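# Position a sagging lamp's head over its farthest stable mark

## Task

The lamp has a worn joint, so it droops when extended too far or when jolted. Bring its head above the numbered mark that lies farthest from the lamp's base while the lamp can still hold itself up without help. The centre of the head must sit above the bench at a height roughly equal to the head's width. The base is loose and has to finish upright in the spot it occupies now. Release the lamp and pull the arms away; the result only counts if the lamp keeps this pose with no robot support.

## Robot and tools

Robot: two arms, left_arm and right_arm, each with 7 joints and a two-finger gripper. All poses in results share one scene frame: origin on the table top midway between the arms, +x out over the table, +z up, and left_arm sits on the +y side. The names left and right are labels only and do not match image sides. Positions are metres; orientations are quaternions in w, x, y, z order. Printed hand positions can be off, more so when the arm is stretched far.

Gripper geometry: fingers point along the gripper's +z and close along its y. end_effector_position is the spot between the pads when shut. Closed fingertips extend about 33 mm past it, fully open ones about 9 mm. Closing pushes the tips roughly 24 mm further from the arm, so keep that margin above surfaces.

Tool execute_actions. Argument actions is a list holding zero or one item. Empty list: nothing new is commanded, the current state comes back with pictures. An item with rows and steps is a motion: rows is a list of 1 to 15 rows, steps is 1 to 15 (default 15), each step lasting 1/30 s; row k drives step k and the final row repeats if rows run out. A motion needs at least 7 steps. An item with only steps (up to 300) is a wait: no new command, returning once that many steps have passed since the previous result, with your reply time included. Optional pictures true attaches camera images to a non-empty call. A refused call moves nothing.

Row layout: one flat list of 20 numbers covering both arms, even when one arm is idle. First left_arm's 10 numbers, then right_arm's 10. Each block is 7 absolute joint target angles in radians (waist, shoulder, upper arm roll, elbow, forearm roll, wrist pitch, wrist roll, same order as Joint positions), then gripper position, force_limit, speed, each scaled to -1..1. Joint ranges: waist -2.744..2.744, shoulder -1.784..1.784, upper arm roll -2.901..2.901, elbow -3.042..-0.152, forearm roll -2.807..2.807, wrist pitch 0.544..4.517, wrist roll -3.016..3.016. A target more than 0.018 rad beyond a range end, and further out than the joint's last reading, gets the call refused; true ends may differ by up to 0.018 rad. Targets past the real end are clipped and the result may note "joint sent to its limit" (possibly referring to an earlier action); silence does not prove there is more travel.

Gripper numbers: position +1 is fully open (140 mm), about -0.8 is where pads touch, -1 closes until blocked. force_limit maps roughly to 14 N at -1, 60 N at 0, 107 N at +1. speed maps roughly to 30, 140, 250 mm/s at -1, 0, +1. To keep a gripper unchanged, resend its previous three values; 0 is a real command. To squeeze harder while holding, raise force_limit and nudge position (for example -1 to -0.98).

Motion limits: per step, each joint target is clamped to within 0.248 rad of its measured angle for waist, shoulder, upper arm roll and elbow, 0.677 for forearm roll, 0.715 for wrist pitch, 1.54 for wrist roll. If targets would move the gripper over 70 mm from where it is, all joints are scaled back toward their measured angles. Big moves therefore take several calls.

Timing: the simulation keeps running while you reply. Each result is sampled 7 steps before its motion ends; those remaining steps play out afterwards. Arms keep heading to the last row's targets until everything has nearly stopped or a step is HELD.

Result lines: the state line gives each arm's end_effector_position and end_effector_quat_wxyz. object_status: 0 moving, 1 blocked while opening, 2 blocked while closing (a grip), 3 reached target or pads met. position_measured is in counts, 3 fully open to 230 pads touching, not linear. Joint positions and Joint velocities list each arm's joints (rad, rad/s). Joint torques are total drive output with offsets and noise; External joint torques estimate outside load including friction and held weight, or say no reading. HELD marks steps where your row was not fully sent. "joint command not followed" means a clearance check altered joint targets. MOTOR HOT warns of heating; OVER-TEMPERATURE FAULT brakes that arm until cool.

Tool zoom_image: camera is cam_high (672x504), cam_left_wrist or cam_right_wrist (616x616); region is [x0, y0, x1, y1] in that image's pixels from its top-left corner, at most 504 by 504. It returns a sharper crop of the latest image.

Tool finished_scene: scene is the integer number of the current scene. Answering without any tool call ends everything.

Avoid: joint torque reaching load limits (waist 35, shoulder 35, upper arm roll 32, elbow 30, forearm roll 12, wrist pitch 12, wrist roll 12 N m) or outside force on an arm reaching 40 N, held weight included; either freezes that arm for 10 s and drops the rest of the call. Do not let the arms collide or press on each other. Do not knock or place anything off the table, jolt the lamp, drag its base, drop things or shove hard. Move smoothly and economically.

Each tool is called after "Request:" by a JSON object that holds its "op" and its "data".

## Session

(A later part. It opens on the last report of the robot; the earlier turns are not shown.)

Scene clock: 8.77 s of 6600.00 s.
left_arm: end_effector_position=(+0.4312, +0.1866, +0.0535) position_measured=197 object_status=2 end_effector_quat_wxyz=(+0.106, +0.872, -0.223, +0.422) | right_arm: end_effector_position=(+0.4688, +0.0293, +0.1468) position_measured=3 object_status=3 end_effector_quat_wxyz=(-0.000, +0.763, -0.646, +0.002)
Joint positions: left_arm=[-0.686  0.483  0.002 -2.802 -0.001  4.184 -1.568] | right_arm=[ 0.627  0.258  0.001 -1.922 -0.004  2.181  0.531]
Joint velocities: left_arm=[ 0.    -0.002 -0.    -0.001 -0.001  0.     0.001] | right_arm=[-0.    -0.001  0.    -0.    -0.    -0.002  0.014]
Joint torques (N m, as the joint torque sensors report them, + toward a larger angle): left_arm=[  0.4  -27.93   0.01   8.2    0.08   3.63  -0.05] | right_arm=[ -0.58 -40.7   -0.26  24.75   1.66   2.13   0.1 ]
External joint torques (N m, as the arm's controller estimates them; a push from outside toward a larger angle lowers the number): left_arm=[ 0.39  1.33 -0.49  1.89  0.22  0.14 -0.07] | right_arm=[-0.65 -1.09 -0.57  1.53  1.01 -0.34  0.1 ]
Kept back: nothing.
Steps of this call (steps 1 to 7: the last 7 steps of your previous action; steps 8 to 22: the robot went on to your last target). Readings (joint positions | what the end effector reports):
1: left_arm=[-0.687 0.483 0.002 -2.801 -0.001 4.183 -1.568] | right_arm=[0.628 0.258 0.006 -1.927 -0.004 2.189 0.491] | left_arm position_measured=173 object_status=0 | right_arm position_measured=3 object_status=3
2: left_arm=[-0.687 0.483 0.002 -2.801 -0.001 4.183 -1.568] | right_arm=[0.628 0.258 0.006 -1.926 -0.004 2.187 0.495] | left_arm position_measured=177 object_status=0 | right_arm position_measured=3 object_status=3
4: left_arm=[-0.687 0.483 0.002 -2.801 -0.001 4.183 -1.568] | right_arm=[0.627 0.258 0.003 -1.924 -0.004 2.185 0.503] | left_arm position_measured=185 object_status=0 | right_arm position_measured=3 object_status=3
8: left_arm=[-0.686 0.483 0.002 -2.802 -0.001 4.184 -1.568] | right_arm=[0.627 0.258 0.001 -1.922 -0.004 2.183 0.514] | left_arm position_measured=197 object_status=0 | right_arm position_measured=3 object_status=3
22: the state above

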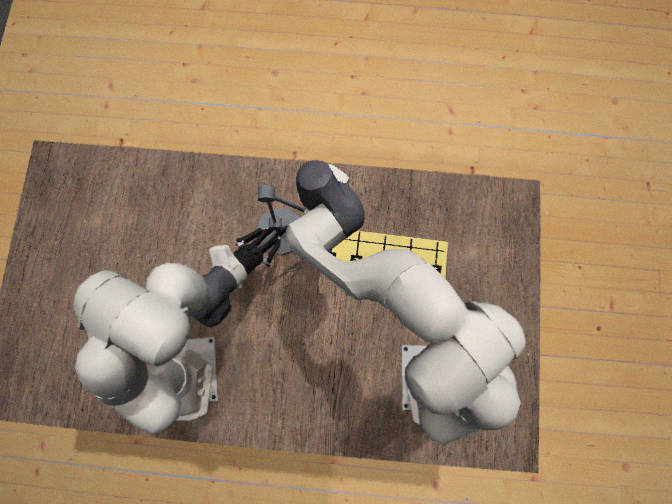

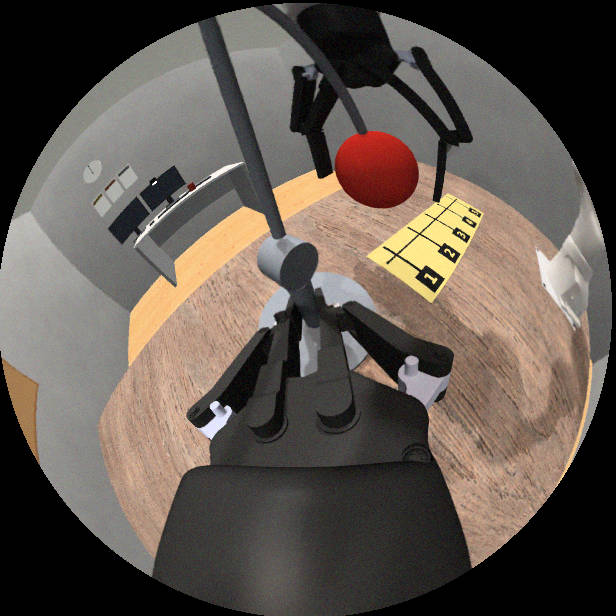

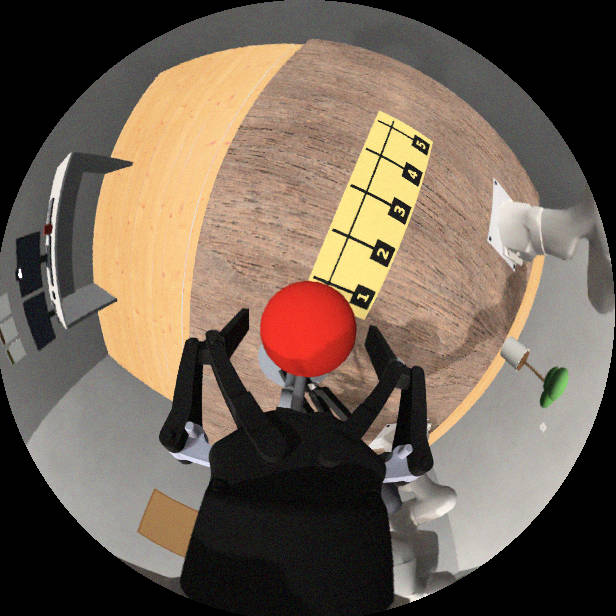

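Request:
{"op": "execute_actions", "data": {"actions": [{"rows":[[-0.686,0.485,0,-2.8,0,4.185,-1.571,-1,-0.5,-0.6,0.625,0.259,0,-1.92,0,2.179,0.54,-1,-0.5,-0.5]]}]}}

Request:
{"op": "execute_actions", "data": {"actions": [{"steps":18}]}}

Request:
{"op": "execute_actions", "data": {"actions": [{"rows":[[-0.686,0.485,0,-2.8,0,4.185,-1.571,-1,-0.5,-0.6,0.598,0.227,0,-1.987,0,2.213,0.542,-1,-0.5,-0.5]],"steps":9}]}}

Request:
{"op": "execute_actions", "data": {"actions": [{"rows":[[-0.686,0.485,0,-2.8,0,4.185,-1.571,-1,-0.5,-0.6,0.571,0.195,0,-2.053,0,2.248,0.543,-1,-0.5,-0.5]],"steps":9}]}}

Request:
{"op": "execute_actions", "data": {"actions": [{"rows":[[-0.686,0.485,0,-2.8,0,4.185,-1.571,-1,-0.5,-0.6,0.545,0.162,0,-2.12,0,2.282,0.542,-1,-0.5,-0.5]],"steps":9}]}}

Request:
{"op": "execute_actions", "data": {"actions": [{"rows":[[-0.686,0.485,0,-2.8,0,4.185,-1.571,-1,-0.5,-0.6,0.518,0.13,0,-2.186,0,2.317,0.54,-1,-0.5,-0.5]],"steps":9}]}}

Request:
{"op": "execute_actions", "data": {"actions": [{"rows":[[-0.686,0.485,0,-2.8,0,4.185,-1.571,-1,-0.5,-0.6,0.491,0.098,0,-2.253,0,2.351,0.535,-1,-0.5,-0.5]],"steps":9}]}}

Request:
{"op": "execute_actions", "data": {"actions": [{"rows":[[-0.686,0.485,0,-2.8,0,4.185,-1.571,-1,-0.5,-0.6,0.45,0.066,0,-2.306,0,2.372,0.506,-1,-0.5,-0.5]],"steps":9}]}}

Request:
{"op": "execute_actions", "data": {"actions": [{"rows":[[-0.686,0.485,0,-2.8,0,4.185,-1.571,-1,-0.5,-0.6,0.408,0.034,0,-2.36,0,2.394,0.478,-1,-0.5,-0.5]],"steps":9}]}}

Request:
{"op": "execute_actions", "data": {"actions": [{"rows":[[-0.686,0.485,0,-2.8,0,4.185,-1.571,-1,-0.5,-0.6,0.366,0.003,0,-2.413,0,2.416,0.449,-1,-0.5,-0.5]],"steps":9}]}}

Request:
{"op": "execute_actions", "data": {"actions": [{"rows":[[-0.686,0.485,0,-2.8,0,4.185,-1.571,-1,-0.5,-0.6,0.325,-0.029,0,-2.466,0,2.437,0.42,-1,-0.5,-0.5]]}]}}

Request:
{"op": "execute_actions", "data": {"actions": [{"steps":22}]}}

Request:
{"op": "execute_actions", "data": {"actions": [{"rows":[[-0.686,0.485,0,-2.8,0,4.185,-1.571,-1,-0.5,-0.6,0.333,-0.029,0,-2.462,0,2.437,0.43,0.7,-0.5,-1]]}]}}

Request:
{"op": "execute_actions", "data": {"actions": [{"steps":75}], "pictures": true}}

Scene clock: 10.47 s of 6600.00 s.
left_arm: end_effector_position=(+0.4312, +0.1866, +0.0535) position_measured=197 object_status=2 end_effector_quat_wxyz=(+0.106, +0.872, -0.223, +0.422) | right_arm: end_effector_position=(+0.4688, +0.0293, +0.1468) position_measured=34 object_status=0 end_effector_quat_wxyz=(+0.000, +0.762, -0.648, +0.001)
Joint positions: left_arm=[-0.686  0.483  0.002 -2.802 -0.001  4.184 -1.568] | right_arm=[ 0.627  0.258  0.001 -1.922 -0.004  2.181  0.535]
Joint velocities: left_arm=[ 0.     0.001 -0.     0.002 -0.    -0.     0.001] | right_arm=[-0.     0.    -0.     0.     0.    -0.    -0.001]
Joint torques (N m, as the joint torque sensors report them, + toward a larger angle): left_arm=[  0.62 -27.87  -0.41   8.16   0.13   3.56  -0.1 ] | right_arm=[ -1.11 -40.71  -0.09  24.99   1.67   2.22   0.12]
External joint torques (N m, as the arm's controller estimates them; a push from outside toward a larger angle lowers the number): left_arm=[ 0.58  1.35 -0.93  1.84  0.26  0.07 -0.12] | right_arm=[-1.09 -1.27 -0.32  1.86  1.02 -0.25  0.12]
Steps of this call (steps 1 to 15: the robot went on to your last target; steps 16 to 43: nothing new was sent; steps 44 to 51: the first 8 steps of this action). Readings (joint positions | what the end effector reports):
44: left_arm=[-0.686 0.483 0.002 -2.802 -0.001 4.184 -1.568] | right_arm=[0.627 0.258 0.001 -1.922 -0.004 2.181 0.535] | left_arm position_measured=197 object_status=2 | right_arm position_measured=3 object_status=0
45: left_arm=[-0.686 0.483 0.002 -2.802 -0.001 4.184 -1.568] | right_arm=[0.627 0.258 0.001 -1.922 -0.004 2.181 0.535] | left_arm position_measured=197 object_status=2 | right_arm position_measured=7 object_status=0
47: left_arm=[-0.686 0.483 0.002 -2.802 -0.001 4.184 -1.568] | right_arm=[0.627 0.258 0.001 -1.922 -0.004 2.181 0.535] | left_arm position_measured=197 object_status=2 | right_arm position_measured=16 object_status=0
51: the state above

Scene clock: 11.07 s of 6600.00 s.
left_arm: end_effector_position=(+0.4312, +0.1866, +0.0535) position_measured=197 object_status=2 end_effector_quat_wxyz=(+0.106, +0.872, -0.224, +0.422) | right_arm: end_effector_position=(+0.4693, +0.0294, +0.1473) position_measured=78 object_status=2 end_effector_quat_wxyz=(-0.000, +0.762, -0.648, +0.002)
Joint positions: left_arm=[-0.686  0.483  0.002 -2.802 -0.001  4.184 -1.567] | right_arm=[ 0.626  0.258  0.001 -1.921 -0.004  2.181  0.535]
Joint velocities: left_arm=[ 0.002  0.     0.001 -0.004  0.001  0.     0.001] | right_arm=[-0.    -0.001 -0.    -0.001 -0.     0.002 -0.   ]
Joint torques (N m, as the joint torque sensors report them, + toward a larger angle): left_arm=[  0.56 -27.65   0.55   7.25   0.16   3.66  -0.13] | right_arm=[ -0.67 -40.28  -0.24  24.34   1.66   2.2    0.13]
External joint torques (N m, as the arm's controller estimates them; a push from outside toward a larger angle lowers the number): left_arm=[ 0.51  1.49  0.02  1.03  0.3   0.18 -0.15] | right_arm=[-0.62 -0.84 -0.42  1.21  1.01 -0.26  0.13]
Kept back: nothing.
Steps of this call (steps 1 to 7: the last 7 steps of your previous action; steps 8 to 15: the robot went on to your last target; steps 16 to 18: nothing new was sent). Readings (joint positions | what the end effector reports):
1: left_arm=[-0.686 0.483 0.002 -2.802 -0.001 4.184 -1.568] | right_arm=[0.627 0.258 0.001 -1.922 -0.004 2.181 0.535] | left_arm position_measured=197 object_status=2 | right_arm position_measured=39 object_status=0
2: left_arm=[-0.686 0.483 0.002 -2.802 -0.001 4.184 -1.568] | right_arm=[0.627 0.258 0.001 -1.922 -0.004 2.181 0.535] | left_arm position_measured=197 object_status=2 | right_arm position_measured=44 object_status=0
4: left_arm=[-0.686 0.483 0.002 -2.802 -0.001 4.184 -1.568] | right_arm=[0.627 0.258 0.001 -1.922 -0.004 2.180 0.535] | left_arm position_measured=197 object_status=2 | right_arm position_measured=53 object_status=0
8: left_arm=[-0.686 0.483 0.002 -2.802 -0.001 4.184 -1.568] | right_arm=[0.627 0.258 0.001 -1.921 -0.004 2.181 0.535] | left_arm position_measured=197 object_status=2 | right_arm position_measured=71 object_status=0
18: the state above
All arms were judged still, so your last target was given up. Only a new action makes them travel on or press farther. Fingers that are still opening or closing keep moving.

Scene clock: 11.13 s of 6600.00 s.
left_arm: end_effector_position=(+0.4311, +0.1856, +0.0538) position_measured=197 object_status=2 end_effector_quat_wxyz=(+0.106, +0.872, -0.224, +0.422) | right_arm: end_effector_position=(+0.4677, +0.0240, +0.1470) position_measured=78 object_status=2 end_effector_quat_wxyz=(-0.004, +0.758, -0.652, +0.001)
Joint positions: left_arm=[-0.686  0.483  0.002 -2.801 -0.001  4.184 -1.566] | right_arm=[ 0.617  0.24   0.004 -1.949 -0.002  2.197  0.538]
Joint velocities: left_arm=[-0.014  0.001 -0.015  0.012  0.009  0.     0.024] | right_arm=[-0.154 -0.266 -0.    -0.352  0.034  0.167  0.013]
Joint torques (N m, as the joint torque sensors report them, + toward a larger angle): left_arm=[  1.4  -27.83   0.97   5.76  -0.21   3.66  -0.45] | right_arm=[ -4.35 -35.69  -2.23  17.39   0.27   0.85  -0.08]
External joint torques (N m, as the arm's controller estimates them; a push from outside toward a larger angle lowers the number): left_arm=[ 1.37  1.25  0.55 -0.44 -0.2   0.04 -0.42] | right_arm=[-2.74  3.04 -0.38 -8.48 -0.19 -2.89 -0.56]
Steps of this call (steps 1 to 2: the first 2 steps of this action). Readings (joint positions | what the end effector reports):
1: left_arm=[-0.686 0.483 0.002 -2.801 -0.001 4.184 -1.567] | right_arm=[0.622 0.250 0.004 -1.935 -0.003 2.190 0.536] | left_arm position_measured=197 object_status=2 | right_arm position_measured=78 object_status=2
2: the state above

Scene clock: 11.43 s of 6600.00 s.
left_arm: end_effector_position=(+0.4314, +0.1844, +0.0544) position_measured=197 object_status=2 end_effector_quat_wxyz=(+0.106, +0.871, -0.228, +0.423) | right_arm: end_effector_position=(+0.4649, +0.0089, +0.1442) position_measured=78 object_status=2 end_effector_quat_wxyz=(-0.008, +0.751, -0.660, -0.000)
Joint positions: left_arm=[-0.687  0.483  0.001 -2.799  0.     4.185 -1.56 ] | right_arm=[ 0.595  0.205  0.008 -2.009  0.002  2.23   0.54 ]
Joint velocities: left_arm=[-0.01   0.    -0.01   0.002  0.007  0.     0.017] | right_arm=[-0.211 -0.24  -0.014 -0.417  0.     0.182  0.011]
Joint torques (N m, as the joint torque sensors report them, + toward a larger angle): left_arm=[  0.91 -29.09   2.14   6.12  -0.54   3.46  -0.78] | right_arm=[ -4.41 -33.97  -3.69  16.94   0.2    0.66  -0.1 ]
External joint torques (N m, as the arm's controller estimates them; a push from outside toward a larger angle lowers the number): left_arm=[ 1.    0.01  1.77 -0.12 -0.53 -0.41 -0.82] | right_arm=[-2.13  2.55 -0.53 -8.68 -0.44 -3.   -0.67]
Steps of this call (steps 1 to 7: the last 7 steps of your previous action; steps 8 to 9: the first 2 steps of this action). Readings (joint positions | what the end effector reports):
8: left_arm=[-0.686 0.483 0.001 -2.799 -0.000 4.184 -1.561] | right_arm=[0.602 0.214 0.008 -1.993 0.002 2.222 0.539] | left_arm position_measured=197 object_status=2 | right_arm position_measured=78 object_status=2
9: the state above

Scene clock: 11.73 s of 6600.00 s.
left_arm: end_effector_position=(+0.4313, +0.1842, +0.0542) position_measured=197 object_status=2 end_effector_quat_wxyz=(+0.106, +0.870, -0.228, +0.423) | right_arm: end_effector_position=(+0.4616, -0.0126, +0.1364) position_measured=78 object_status=2 end_effector_quat_wxyz=(-0.008, +0.742, -0.670, -0.000)
Joint positions: left_arm=[-0.687  0.484  0.001 -2.799  0.     4.185 -1.559] | right_arm=[ 0.569  0.172  0.009 -2.076  0.002  2.264  0.54 ]
Joint velocities: left_arm=[-0.002  0.     0.001 -0.001 -0.001  0.003  0.004] | right_arm=[-0.206 -0.248 -0.025 -0.422  0.     0.182  0.016]
Joint torques (N m, as the joint torque sensors report them, + toward a larger angle): left_arm=[ -0.64 -28.19   1.24   6.24  -0.21   3.33  -0.43] | right_arm=[ -4.75 -32.26  -3.95  17.04   0.18   0.76  -0.2 ]
External joint torques (N m, as the arm's controller estimates them; a push from outside toward a larger angle lowers the number): left_arm=[-0.75  1.01  0.72  0.04 -0.14 -0.32 -0.45] | right_arm=[-2.11  2.6  -0.68 -8.29 -0.47 -2.77 -0.7 ]
Steps of this call (steps 1 to 7: the last 7 steps of your previous action; steps 8 to 9: the first 2 steps of this action). Readings (joint positions | what the end effector reports):
8: left_arm=[-0.687 0.484 0.001 -2.799 0.000 4.184 -1.559] | right_arm=[0.575 0.182 0.009 -2.059 0.002 2.256 0.538] | left_arm position_measured=197 object_status=2 | right_arm position_measured=78 object_status=2
9: the state above

Scene clock: 12.03 s of 6600.00 s.
left_arm: end_effector_position=(+0.4314, +0.1842, +0.0541) position_measured=197 object_status=2 end_effector_quat_wxyz=(+0.106, +0.870, -0.229, +0.423) | right_arm: end_effector_position=(+0.4575, -0.0344, +0.1285) position_measured=78 object_status=2 end_effector_quat_wxyz=(-0.007, +0.734, -0.679, -0.000)
Joint positions: left_arm=[-0.687  0.484  0.001 -2.799  0.     4.185 -1.559] | right_arm=[ 0.542  0.14   0.009 -2.143  0.002  2.297  0.538]
Joint velocities: left_arm=[-0.     0.     0.001  0.    -0.001  0.002 -0.   ] | right_arm=[-0.211 -0.243 -0.028 -0.425 -0.001  0.179  0.013]
Joint torques (N m, as the joint torque sensors report them, + toward a larger angle): left_arm=[  0.07 -28.1    0.16   5.69  -0.28   3.37  -0.46] | right_arm=[ -3.94 -31.24  -4.1   16.7    0.08   0.97  -0.21]
External joint torques (N m, as the arm's controller estimates them; a push from outside toward a larger angle lowers the number): left_arm=[ 0.02  1.17 -0.36 -0.55 -0.17 -0.22 -0.49] | right_arm=[-1.44  2.09 -0.93 -8.21 -0.58 -2.43 -0.66]
Steps of this call (steps 1 to 7: the last 7 steps of your previous action; steps 8 to 9: the first 2 steps of this action). Readings (joint positions | what the end effector reports):
8: left_arm=[-0.687 0.484 0.001 -2.799 0.000 4.184 -1.559] | right_arm=[0.549 0.150 0.009 -2.126 0.002 2.290 0.537] | left_arm position_measured=197 object_status=2 | right_arm position_measured=78 object_status=2
9: the state above

Scene clock: 12.33 s of 6600.00 s.
left_arm: end_effector_position=(+0.4313, +0.1841, +0.0540) position_measured=197 object_status=2 end_effector_quat_wxyz=(+0.106, +0.871, -0.229, +0.423) | right_arm: end_effector_position=(+0.4522, -0.0566, +0.1201) position_measured=78 object_status=2 end_effector_quat_wxyz=(-0.006, +0.726, -0.688, +0.000)
Joint positions: left_arm=[-0.687  0.484  0.001 -2.799  0.001  4.184 -1.559] | right_arm=[ 0.515  0.109  0.009 -2.21   0.002  2.331  0.535]
Joint velocities: left_arm=[ 0.    -0.001 -0.001  0.001  0.001  0.003  0.001] | right_arm=[-0.214 -0.241 -0.031 -0.434  0.     0.175  0.013]
Joint torques (N m, as the joint torque sensors report them, + toward a larger angle): left_arm=[  0.08 -28.76   0.84   5.81  -0.29   3.59  -0.4 ] | right_arm=[ -3.8  -29.45  -3.23  17.96   0.07   1.14  -0.4 ]
External joint torques (N m, as the arm's controller estimates them; a push from outside toward a larger angle lowers the number): left_arm=[ 0.02  0.47  0.32 -0.43 -0.14  0.02 -0.42] | right_arm=[-1.82  2.16 -0.58 -6.59 -0.6  -2.16 -0.82]
Steps of this call (steps 1 to 7: the last 7 steps of your previous action; steps 8 to 9: the first 2 steps of this action). Readings (joint positions | what the end effector reports):
8: left_arm=[-0.687 0.484 0.001 -2.799 0.000 4.184 -1.559] | right_arm=[0.522 0.118 0.009 -2.193 0.002 2.324 0.534] | left_arm position_measured=197 object_status=2 | right_arm position_measured=78 object_status=2
9: the state above

Scene clock: 12.63 s of 6600.00 s.
left_arm: end_effector_position=(+0.4313, +0.1841, +0.0540) position_measured=197 object_status=2 end_effector_quat_wxyz=(+0.106, +0.871, -0.229, +0.423) | right_arm: end_effector_position=(+0.4476, -0.0797, +0.1129) position_measured=78 object_status=2 end_effector_quat_wxyz=(-0.005, +0.718, -0.696, -0.000)
Joint positions: left_arm=[-0.687  0.484  0.001 -2.799  0.001  4.184 -1.559] | right_arm=[ 0.482  0.078  0.01  -2.271  0.002  2.36   0.526]
Joint velocities: left_arm=[ 0.    -0.001 -0.     0.003  0.     0.001 -0.001] | right_arm=[-0.286 -0.24  -0.018 -0.365  0.001  0.078 -0.1  ]
Joint torques (N m, as the joint torque sensors report them, + toward a larger angle): left_arm=[  0.48 -28.55   1.19   5.45  -0.23   3.53  -0.48] | right_arm=[ -5.74 -29.66  -5.21  19.04   0.     2.35   0.36]
External joint torques (N m, as the arm's controller estimates them; a push from outside toward a larger angle lowers the number): left_arm=[ 0.55  0.81  0.79 -0.91 -0.13  0.02 -0.5 ] | right_arm=[-4.56  0.5  -2.92 -4.75 -0.65 -1.   -0.29]
Steps of this call (steps 1 to 7: the last 7 steps of your previous action; steps 8 to 9: the first 2 steps of this action). Readings (joint positions | what the end effector reports):
8: left_arm=[-0.687 0.484 0.001 -2.799 0.001 4.184 -1.559] | right_arm=[0.492 0.088 0.010 -2.257 0.002 2.356 0.528] | left_arm position_measured=197 object_status=2 | right_arm position_measured=78 object_status=2
9: the state above

Scene clock: 12.93 s of 6600.00 s.
left_arm: end_effector_position=(+0.4314, +0.1840, +0.0540) position_measured=197 object_status=2 end_effector_quat_wxyz=(+0.106, +0.871, -0.229, +0.423) | right_arm: end_effector_position=(+0.4440, -0.1052, +0.1076) position_measured=78 object_status=2 end_effector_quat_wxyz=(-0.003, +0.714, -0.700, -0.000)
Joint positions: left_arm=[-0.687  0.484  0.001 -2.798  0.001  4.184 -1.559] | right_arm=[ 0.442  0.048  0.012 -2.326  0.002  2.38   0.499]
Joint velocities: left_arm=[-0.001  0.002  0.     0.004  0.     0.    -0.001] | right_arm=[-0.299 -0.243 -0.027 -0.37   0.003  0.081 -0.121]
Joint torques (N m, as the joint torque sensors report them, + toward a larger angle): left_arm=[  1.05 -28.22   0.65   4.51  -0.19   3.61  -0.39] | right_arm=[ -6.48 -28.67  -6.19  19.13   0.02   2.63   0.62]
External joint torques (N m, as the arm's controller estimates them; a push from outside toward a larger angle lowers the number): left_arm=[ 1.09  1.03  0.23 -1.75 -0.09  0.11 -0.41] | right_arm=[-5.52  0.   -4.26 -4.36 -0.64 -0.64  0.02]
Steps of this call (steps 1 to 7: the last 7 steps of your previous action; steps 8 to 9: the first 2 steps of this action). Readings (joint positions | what the end effector reports):
8: left_arm=[-0.687 0.484 0.001 -2.798 0.001 4.184 -1.559] | right_arm=[0.452 0.057 0.011 -2.312 0.002 2.376 0.502] | left_arm position_measured=197 object_status=2 | right_arm position_measured=78 object_status=2
9: the state above

Scene clock: 13.23 s of 6600.00 s.
left_arm: end_effector_position=(+0.4316, +0.1838, +0.0542) position_measured=197 object_status=2 end_effector_quat_wxyz=(+0.106, +0.870, -0.229, +0.423) | right_arm: end_effector_position=(+0.4399, -0.1312, +0.1023) position_measured=78 object_status=2 end_effector_quat_wxyz=(-0.001, +0.710, -0.704, -0.001)
Joint positions: left_arm=[-0.687  0.484  0.    -2.798  0.001  4.184 -1.559] | right_arm=[ 0.401  0.017  0.012 -2.381  0.002  2.4    0.469]
Joint velocities: left_arm=[-0.001  0.001 -0.001  0.004 -0.    -0.001 -0.   ] | right_arm=[-0.299 -0.237 -0.028 -0.364 -0.     0.085 -0.128]
Joint torques (N m, as the joint torque sensors report them, + toward a larger angle): left_arm=[  0.66 -28.91   1.07   4.59  -0.29   3.45  -0.51] | right_arm=[ -6.4  -28.15  -6.41  19.8   -0.04   2.74   0.82]
External joint torques (N m, as the arm's controller estimates them; a push from outside toward a larger angle lowers the number): left_arm=[ 0.64  0.36  0.59 -1.69 -0.17 -0.03 -0.53] | right_arm=[-5.84 -0.77 -4.92 -3.43 -0.69 -0.46  0.26]
Steps of this call (steps 1 to 7: the last 7 steps of your previous action; steps 8 to 9: the first 2 steps of this action). Readings (joint positions | what the end effector reports):
8: left_arm=[-0.687 0.484 0.000 -2.798 0.001 4.184 -1.559] | right_arm=[0.411 0.027 0.012 -2.367 0.002 2.396 0.473] | left_arm position_measured=197 object_status=2 | right_arm position_measured=78 object_status=2
9: the state above

Scene clock: 13.73 s of 6600.00 s.
left_arm: end_effector_position=(+0.4318, +0.1836, +0.0544) position_measured=197 object_status=2 end_effector_quat_wxyz=(+0.106, +0.870, -0.229, +0.423) | right_arm: end_effector_position=(+0.4326, -0.1717, +0.0942) position_measured=78 object_status=2 end_effector_quat_wxyz=(+0.001, +0.704, -0.711, -0.001)
Joint positions: left_arm=[-0.687  0.484  0.    -2.797  0.001  4.184 -1.558] | right_arm=[ 0.336 -0.027  0.008 -2.461  0.002  2.43   0.419]
Joint velocities: left_arm=[-0.001  0.    -0.001 -0.007 -0.    -0.    -0.   ] | right_arm=[-0.017 -0.015 -0.001 -0.021 -0.002  0.033 -0.045]
Joint torques (N m, as the joint torque sensors report them, + toward a larger angle): left_arm=[  1.06 -28.65   1.46   5.92  -0.27   3.52  -0.57] | right_arm=[ -6.14 -29.49  -4.81  19.11  -0.04   2.69   0.67]
External joint torques (N m, as the arm's controller estimates them; a push from outside toward a larger angle lowers the number): left_arm=[ 1.1   0.51  1.04 -0.35 -0.15  0.05 -0.6 ] | right_arm=[-6.45 -1.93 -5.17 -1.83 -0.55  0.17  0.71]
Steps of this call (steps 1 to 7: the last 7 steps of your previous action; steps 8 to 15: the first 8 steps of this action). Readings (joint positions | what the end effector reports):
8: left_arm=[-0.687 0.484 0.000 -2.798 0.001 4.184 -1.559] | right_arm=[0.369 -0.004 0.012 -2.420 0.002 2.417 0.443] | left_arm position_measured=197 object_status=2 | right_arm position_measured=78 object_status=2
9: left_arm=[-0.687 0.484 0.000 -2.798 0.001 4.184 -1.559] | right_arm=[0.359 -0.013 0.012 -2.434 0.002 2.420 0.439] | left_arm position_measured=197 object_status=2 | right_arm position_measured=78 object_status=2
11: left_arm=[-0.687 0.484 0.000 -2.797 0.001 4.184 -1.558] | right_arm=[0.344 -0.023 0.009 -2.451 0.002 2.424 0.430] | left_arm position_measured=197 object_status=2 | right_arm position_measured=78 object_status=2
15: the state above

Scene clock: 14.47 s of 6600.00 s.
left_arm: end_effector_position=(+0.4315, +0.1837, +0.0542) position_measured=197 object_status=2 end_effector_quat_wxyz=(+0.106, +0.870, -0.229, +0.423) | right_arm: end_effector_position=(+0.4333, -0.1722, +0.0943) position_measured=78 object_status=2 end_effector_quat_wxyz=(+0.000, +0.705, -0.709, -0.001)
Joint positions: left_arm=[-0.687  0.484  0.    -2.798  0.001  4.184 -1.558] | right_arm=[ 0.335 -0.028  0.008 -2.463  0.002  2.434  0.413]
Joint velocities: left_arm=[-0.    -0.001  0.     0.    -0.     0.001  0.001] | right_arm=[-0.     0.001 -0.     0.    -0.     0.001 -0.   ]
Joint torques (N m, as the joint torque sensors report them, + toward a larger angle): left_arm=[  1.21 -28.18   1.15   5.39  -0.39   3.54  -0.46] | right_arm=[ -5.94 -29.26  -4.87  18.65  -0.03   2.92   0.24]
External joint torques (N m, as the arm's controller estimates them; a push from outside toward a larger angle lowers the number): left_arm=[ 1.19  1.08  0.67 -0.98 -0.26  0.06 -0.49] | right_arm=[-5.87 -1.82 -4.77 -2.05 -0.55  0.45  0.24]
Kept back: nothing.
Steps of this call (steps 1 to 7: the last 7 steps of your previous action; steps 8 to 15: the robot went on to your last target; steps 16 to 22: nothing new was sent). Readings (joint positions | what the end effector reports):
1: left_arm=[-0.687 0.484 0.000 -2.797 0.001 4.184 -1.558] | right_arm=[0.336 -0.028 0.008 -2.461 0.002 2.431 0.418] | left_arm position_measured=197 object_status=2 | right_arm position_measured=78 object_status=2
2: left_arm=[-0.687 0.484 0.000 -2.798 0.001 4.184 -1.558] | right_arm=[0.336 -0.028 0.008 -2.462 0.002 2.431 0.416] | left_arm position_measured=197 object_status=2 | right_arm position_measured=78 object_status=2
4: left_arm=[-0.687 0.484 0.000 -2.798 0.001 4.184 -1.558] | right_arm=[0.335 -0.028 0.008 -2.462 0.002 2.432 0.415] | left_arm position_measured=197 object_status=2 | right_arm position_measured=78 object_status=2
8: left_arm=[-0.687 0.484 0.000 -2.798 0.001 4.184 -1.558] | right_arm=[0.335 -0.028 0.008 -2.462 0.002 2.433 0.414] | left_arm position_measured=197 object_status=2 | right_arm position_measured=78 object_status=2
22: the state above
All arms were judged still, so your last target was given up. Only a new action makes them travel on or press farther. Fingers that are still opening or closing keep moving.

Scene clock: 14.73 s of 6600.00 s.
left_arm: end_effector_position=(+0.4310, +0.1842, +0.0534) position_measured=197 object_status=2 end_effector_quat_wxyz=(+0.106, +0.871, -0.228, +0.422) | right_arm: end_effector_position=(+0.4350, -0.1746, +0.0947) position_measured=67 object_status=0 end_effector_quat_wxyz=(-0.001, +0.701, -0.713, -0.000)
Joint positions: left_arm=[-0.687  0.485  0.    -2.799  0.001  4.184 -1.562] | right_arm=[ 0.335 -0.029  0.002 -2.463  0.002  2.435  0.419]
Joint velocities: left_arm=[ 0.001  0.001 -0.002 -0.001 -0.     0.001 -0.01 ] | right_arm=[-0.001  0.001 -0.007 -0.001  0.001 -0.     0.021]
Joint torques (N m, as the joint torque sensors report them, + toward a larger angle): left_arm=[  0.37 -28.57   0.88   6.21  -0.27   3.67  -0.23] | right_arm=[ -0.99 -29.04  -0.73  21.19  -0.06   2.69   0.17]
External joint torques (N m, as the arm's controller estimates them; a push from outside toward a larger angle lowers the number): left_arm=[ 0.34  0.64  0.4  -0.04 -0.14  0.19 -0.24] | right_arm=[-1.25 -1.63 -0.96  0.53 -0.56  0.22  0.17]
Steps of this call (steps 1 to 8: the first 8 steps of this action). Readings (joint positions | what the end effector reports):
1: left_arm=[-0.687 0.484 0.000 -2.798 0.001 4.184 -1.558] | right_arm=[0.335 -0.028 0.008 -2.463 0.002 2.434 0.413] | left_arm position_measured=197 object_status=2 | right_arm position_measured=78 object_status=0
2: left_arm=[-0.687 0.484 0.000 -2.798 0.001 4.184 -1.558] | right_arm=[0.336 -0.028 0.007 -2.463 0.002 2.434 0.414] | left_arm position_measured=197 object_status=2 | right_arm position_measured=78 object_status=0
4: left_arm=[-0.687 0.485 0.000 -2.799 0.001 4.184 -1.559] | right_arm=[0.335 -0.029 0.005 -2.463 0.002 2.435 0.416] | left_arm position_measured=197 object_status=2 | right_arm position_measured=74 object_status=0
8: the state above

Scene clock: 17.23 s of 6600.00 s.
left_arm: end_effector_position=(+0.4310, +0.1842, +0.0534) position_measured=197 object_status=2 end_effector_quat_wxyz=(+0.106, +0.871, -0.227, +0.422) | right_arm: end_effector_position=(+0.4351, -0.1748, +0.0947) position_measured=41 object_status=3 end_effector_quat_wxyz=(+0.001, -0.698, +0.716, +0.000)
Joint positions: left_arm=[-0.687  0.485  0.    -2.799  0.001  4.184 -1.563] | right_arm=[ 0.335 -0.029  0.001 -2.463  0.002  2.435  0.425]
Joint velocities: left_arm=[ 0.     0.002  0.    -0.001  0.001 -0.    -0.001] | right_arm=[ 0.001 -0.     0.001 -0.001 -0.    -0.     0.001]
Joint torques (N m, as the joint torque sensors report them, + toward a larger angle): left_arm=[  0.45 -29.03   0.85   5.39  -0.29   3.71  -0.2 ] | right_arm=[ -1.25 -29.03  -0.9   21.35  -0.06   2.69   0.15]
External joint torques (N m, as the arm's controller estimates them; a push from outside toward a larger angle lowers the number): left_arm=[ 0.47  0.2   0.41 -0.88 -0.17  0.23 -0.22] | right_arm=[-1.32 -1.59 -0.94  0.73 -0.57  0.23  0.15]
Kept back: nothing.
Steps of this call (steps 1 to 7: the last 7 steps of your previous action; steps 8 to 15: the robot went on to your last target; steps 16 to 75: nothing new was sent). Readings (joint positions | what the end effector reports):
1: left_arm=[-0.687 0.485 0.000 -2.799 0.001 4.184 -1.562] | right_arm=[0.335 -0.029 0.002 -2.463 0.002 2.435 0.420] | left_arm position_measured=197 object_status=2 | right_arm position_measured=66 object_status=0
2: left_arm=[-0.687 0.485 0.000 -2.799 0.001 4.184 -1.562] | right_arm=[0.335 -0.029 0.002 -2.463 0.002 2.435 0.420] | left_arm position_measured=197 object_status=2 | right_arm position_measured=64 object_status=0
4: left_arm=[-0.687 0.485 0.000 -2.799 0.001 4.184 -1.562] | right_arm=[0.335 -0.029 0.002 -2.463 0.002 2.435 0.421] | left_arm position_measured=197 object_status=2 | right_arm position_measured=61 object_status=0
8: left_arm=[-0.687 0.485 0.000 -2.799 0.001 4.184 -1.563] | right_arm=[0.335 -0.029 0.001 -2.463 0.002 2.435 0.423] | left_arm position_measured=197 object_status=2 | right_arm position_measured=54 object_status=0
75: the state above
All arms were judged still, so your last target was given up. Only a new action makes them travel on or press farther. Fingers that are still opening or closing keep moving.

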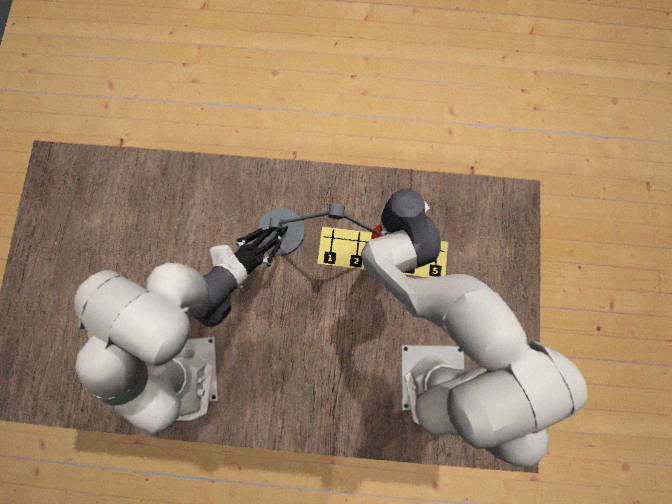

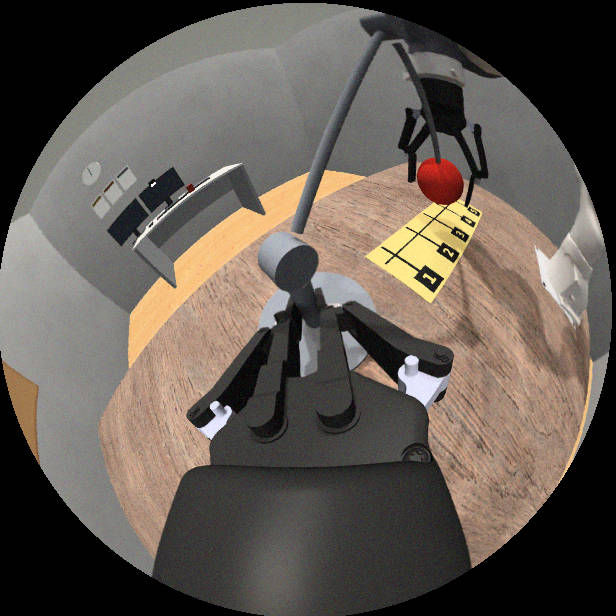

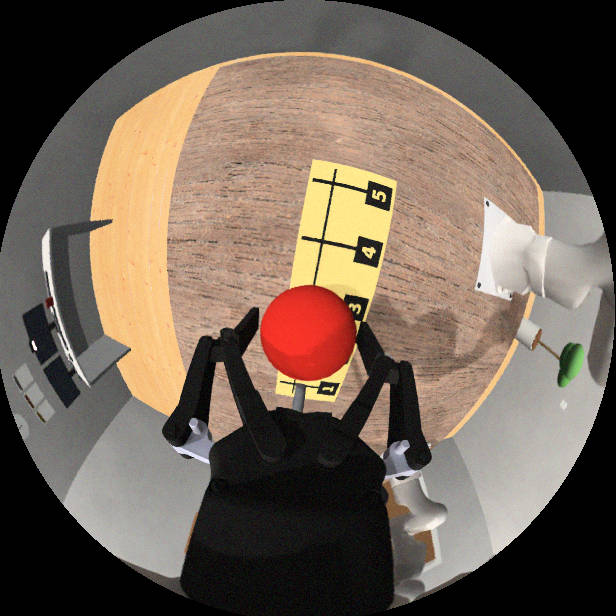

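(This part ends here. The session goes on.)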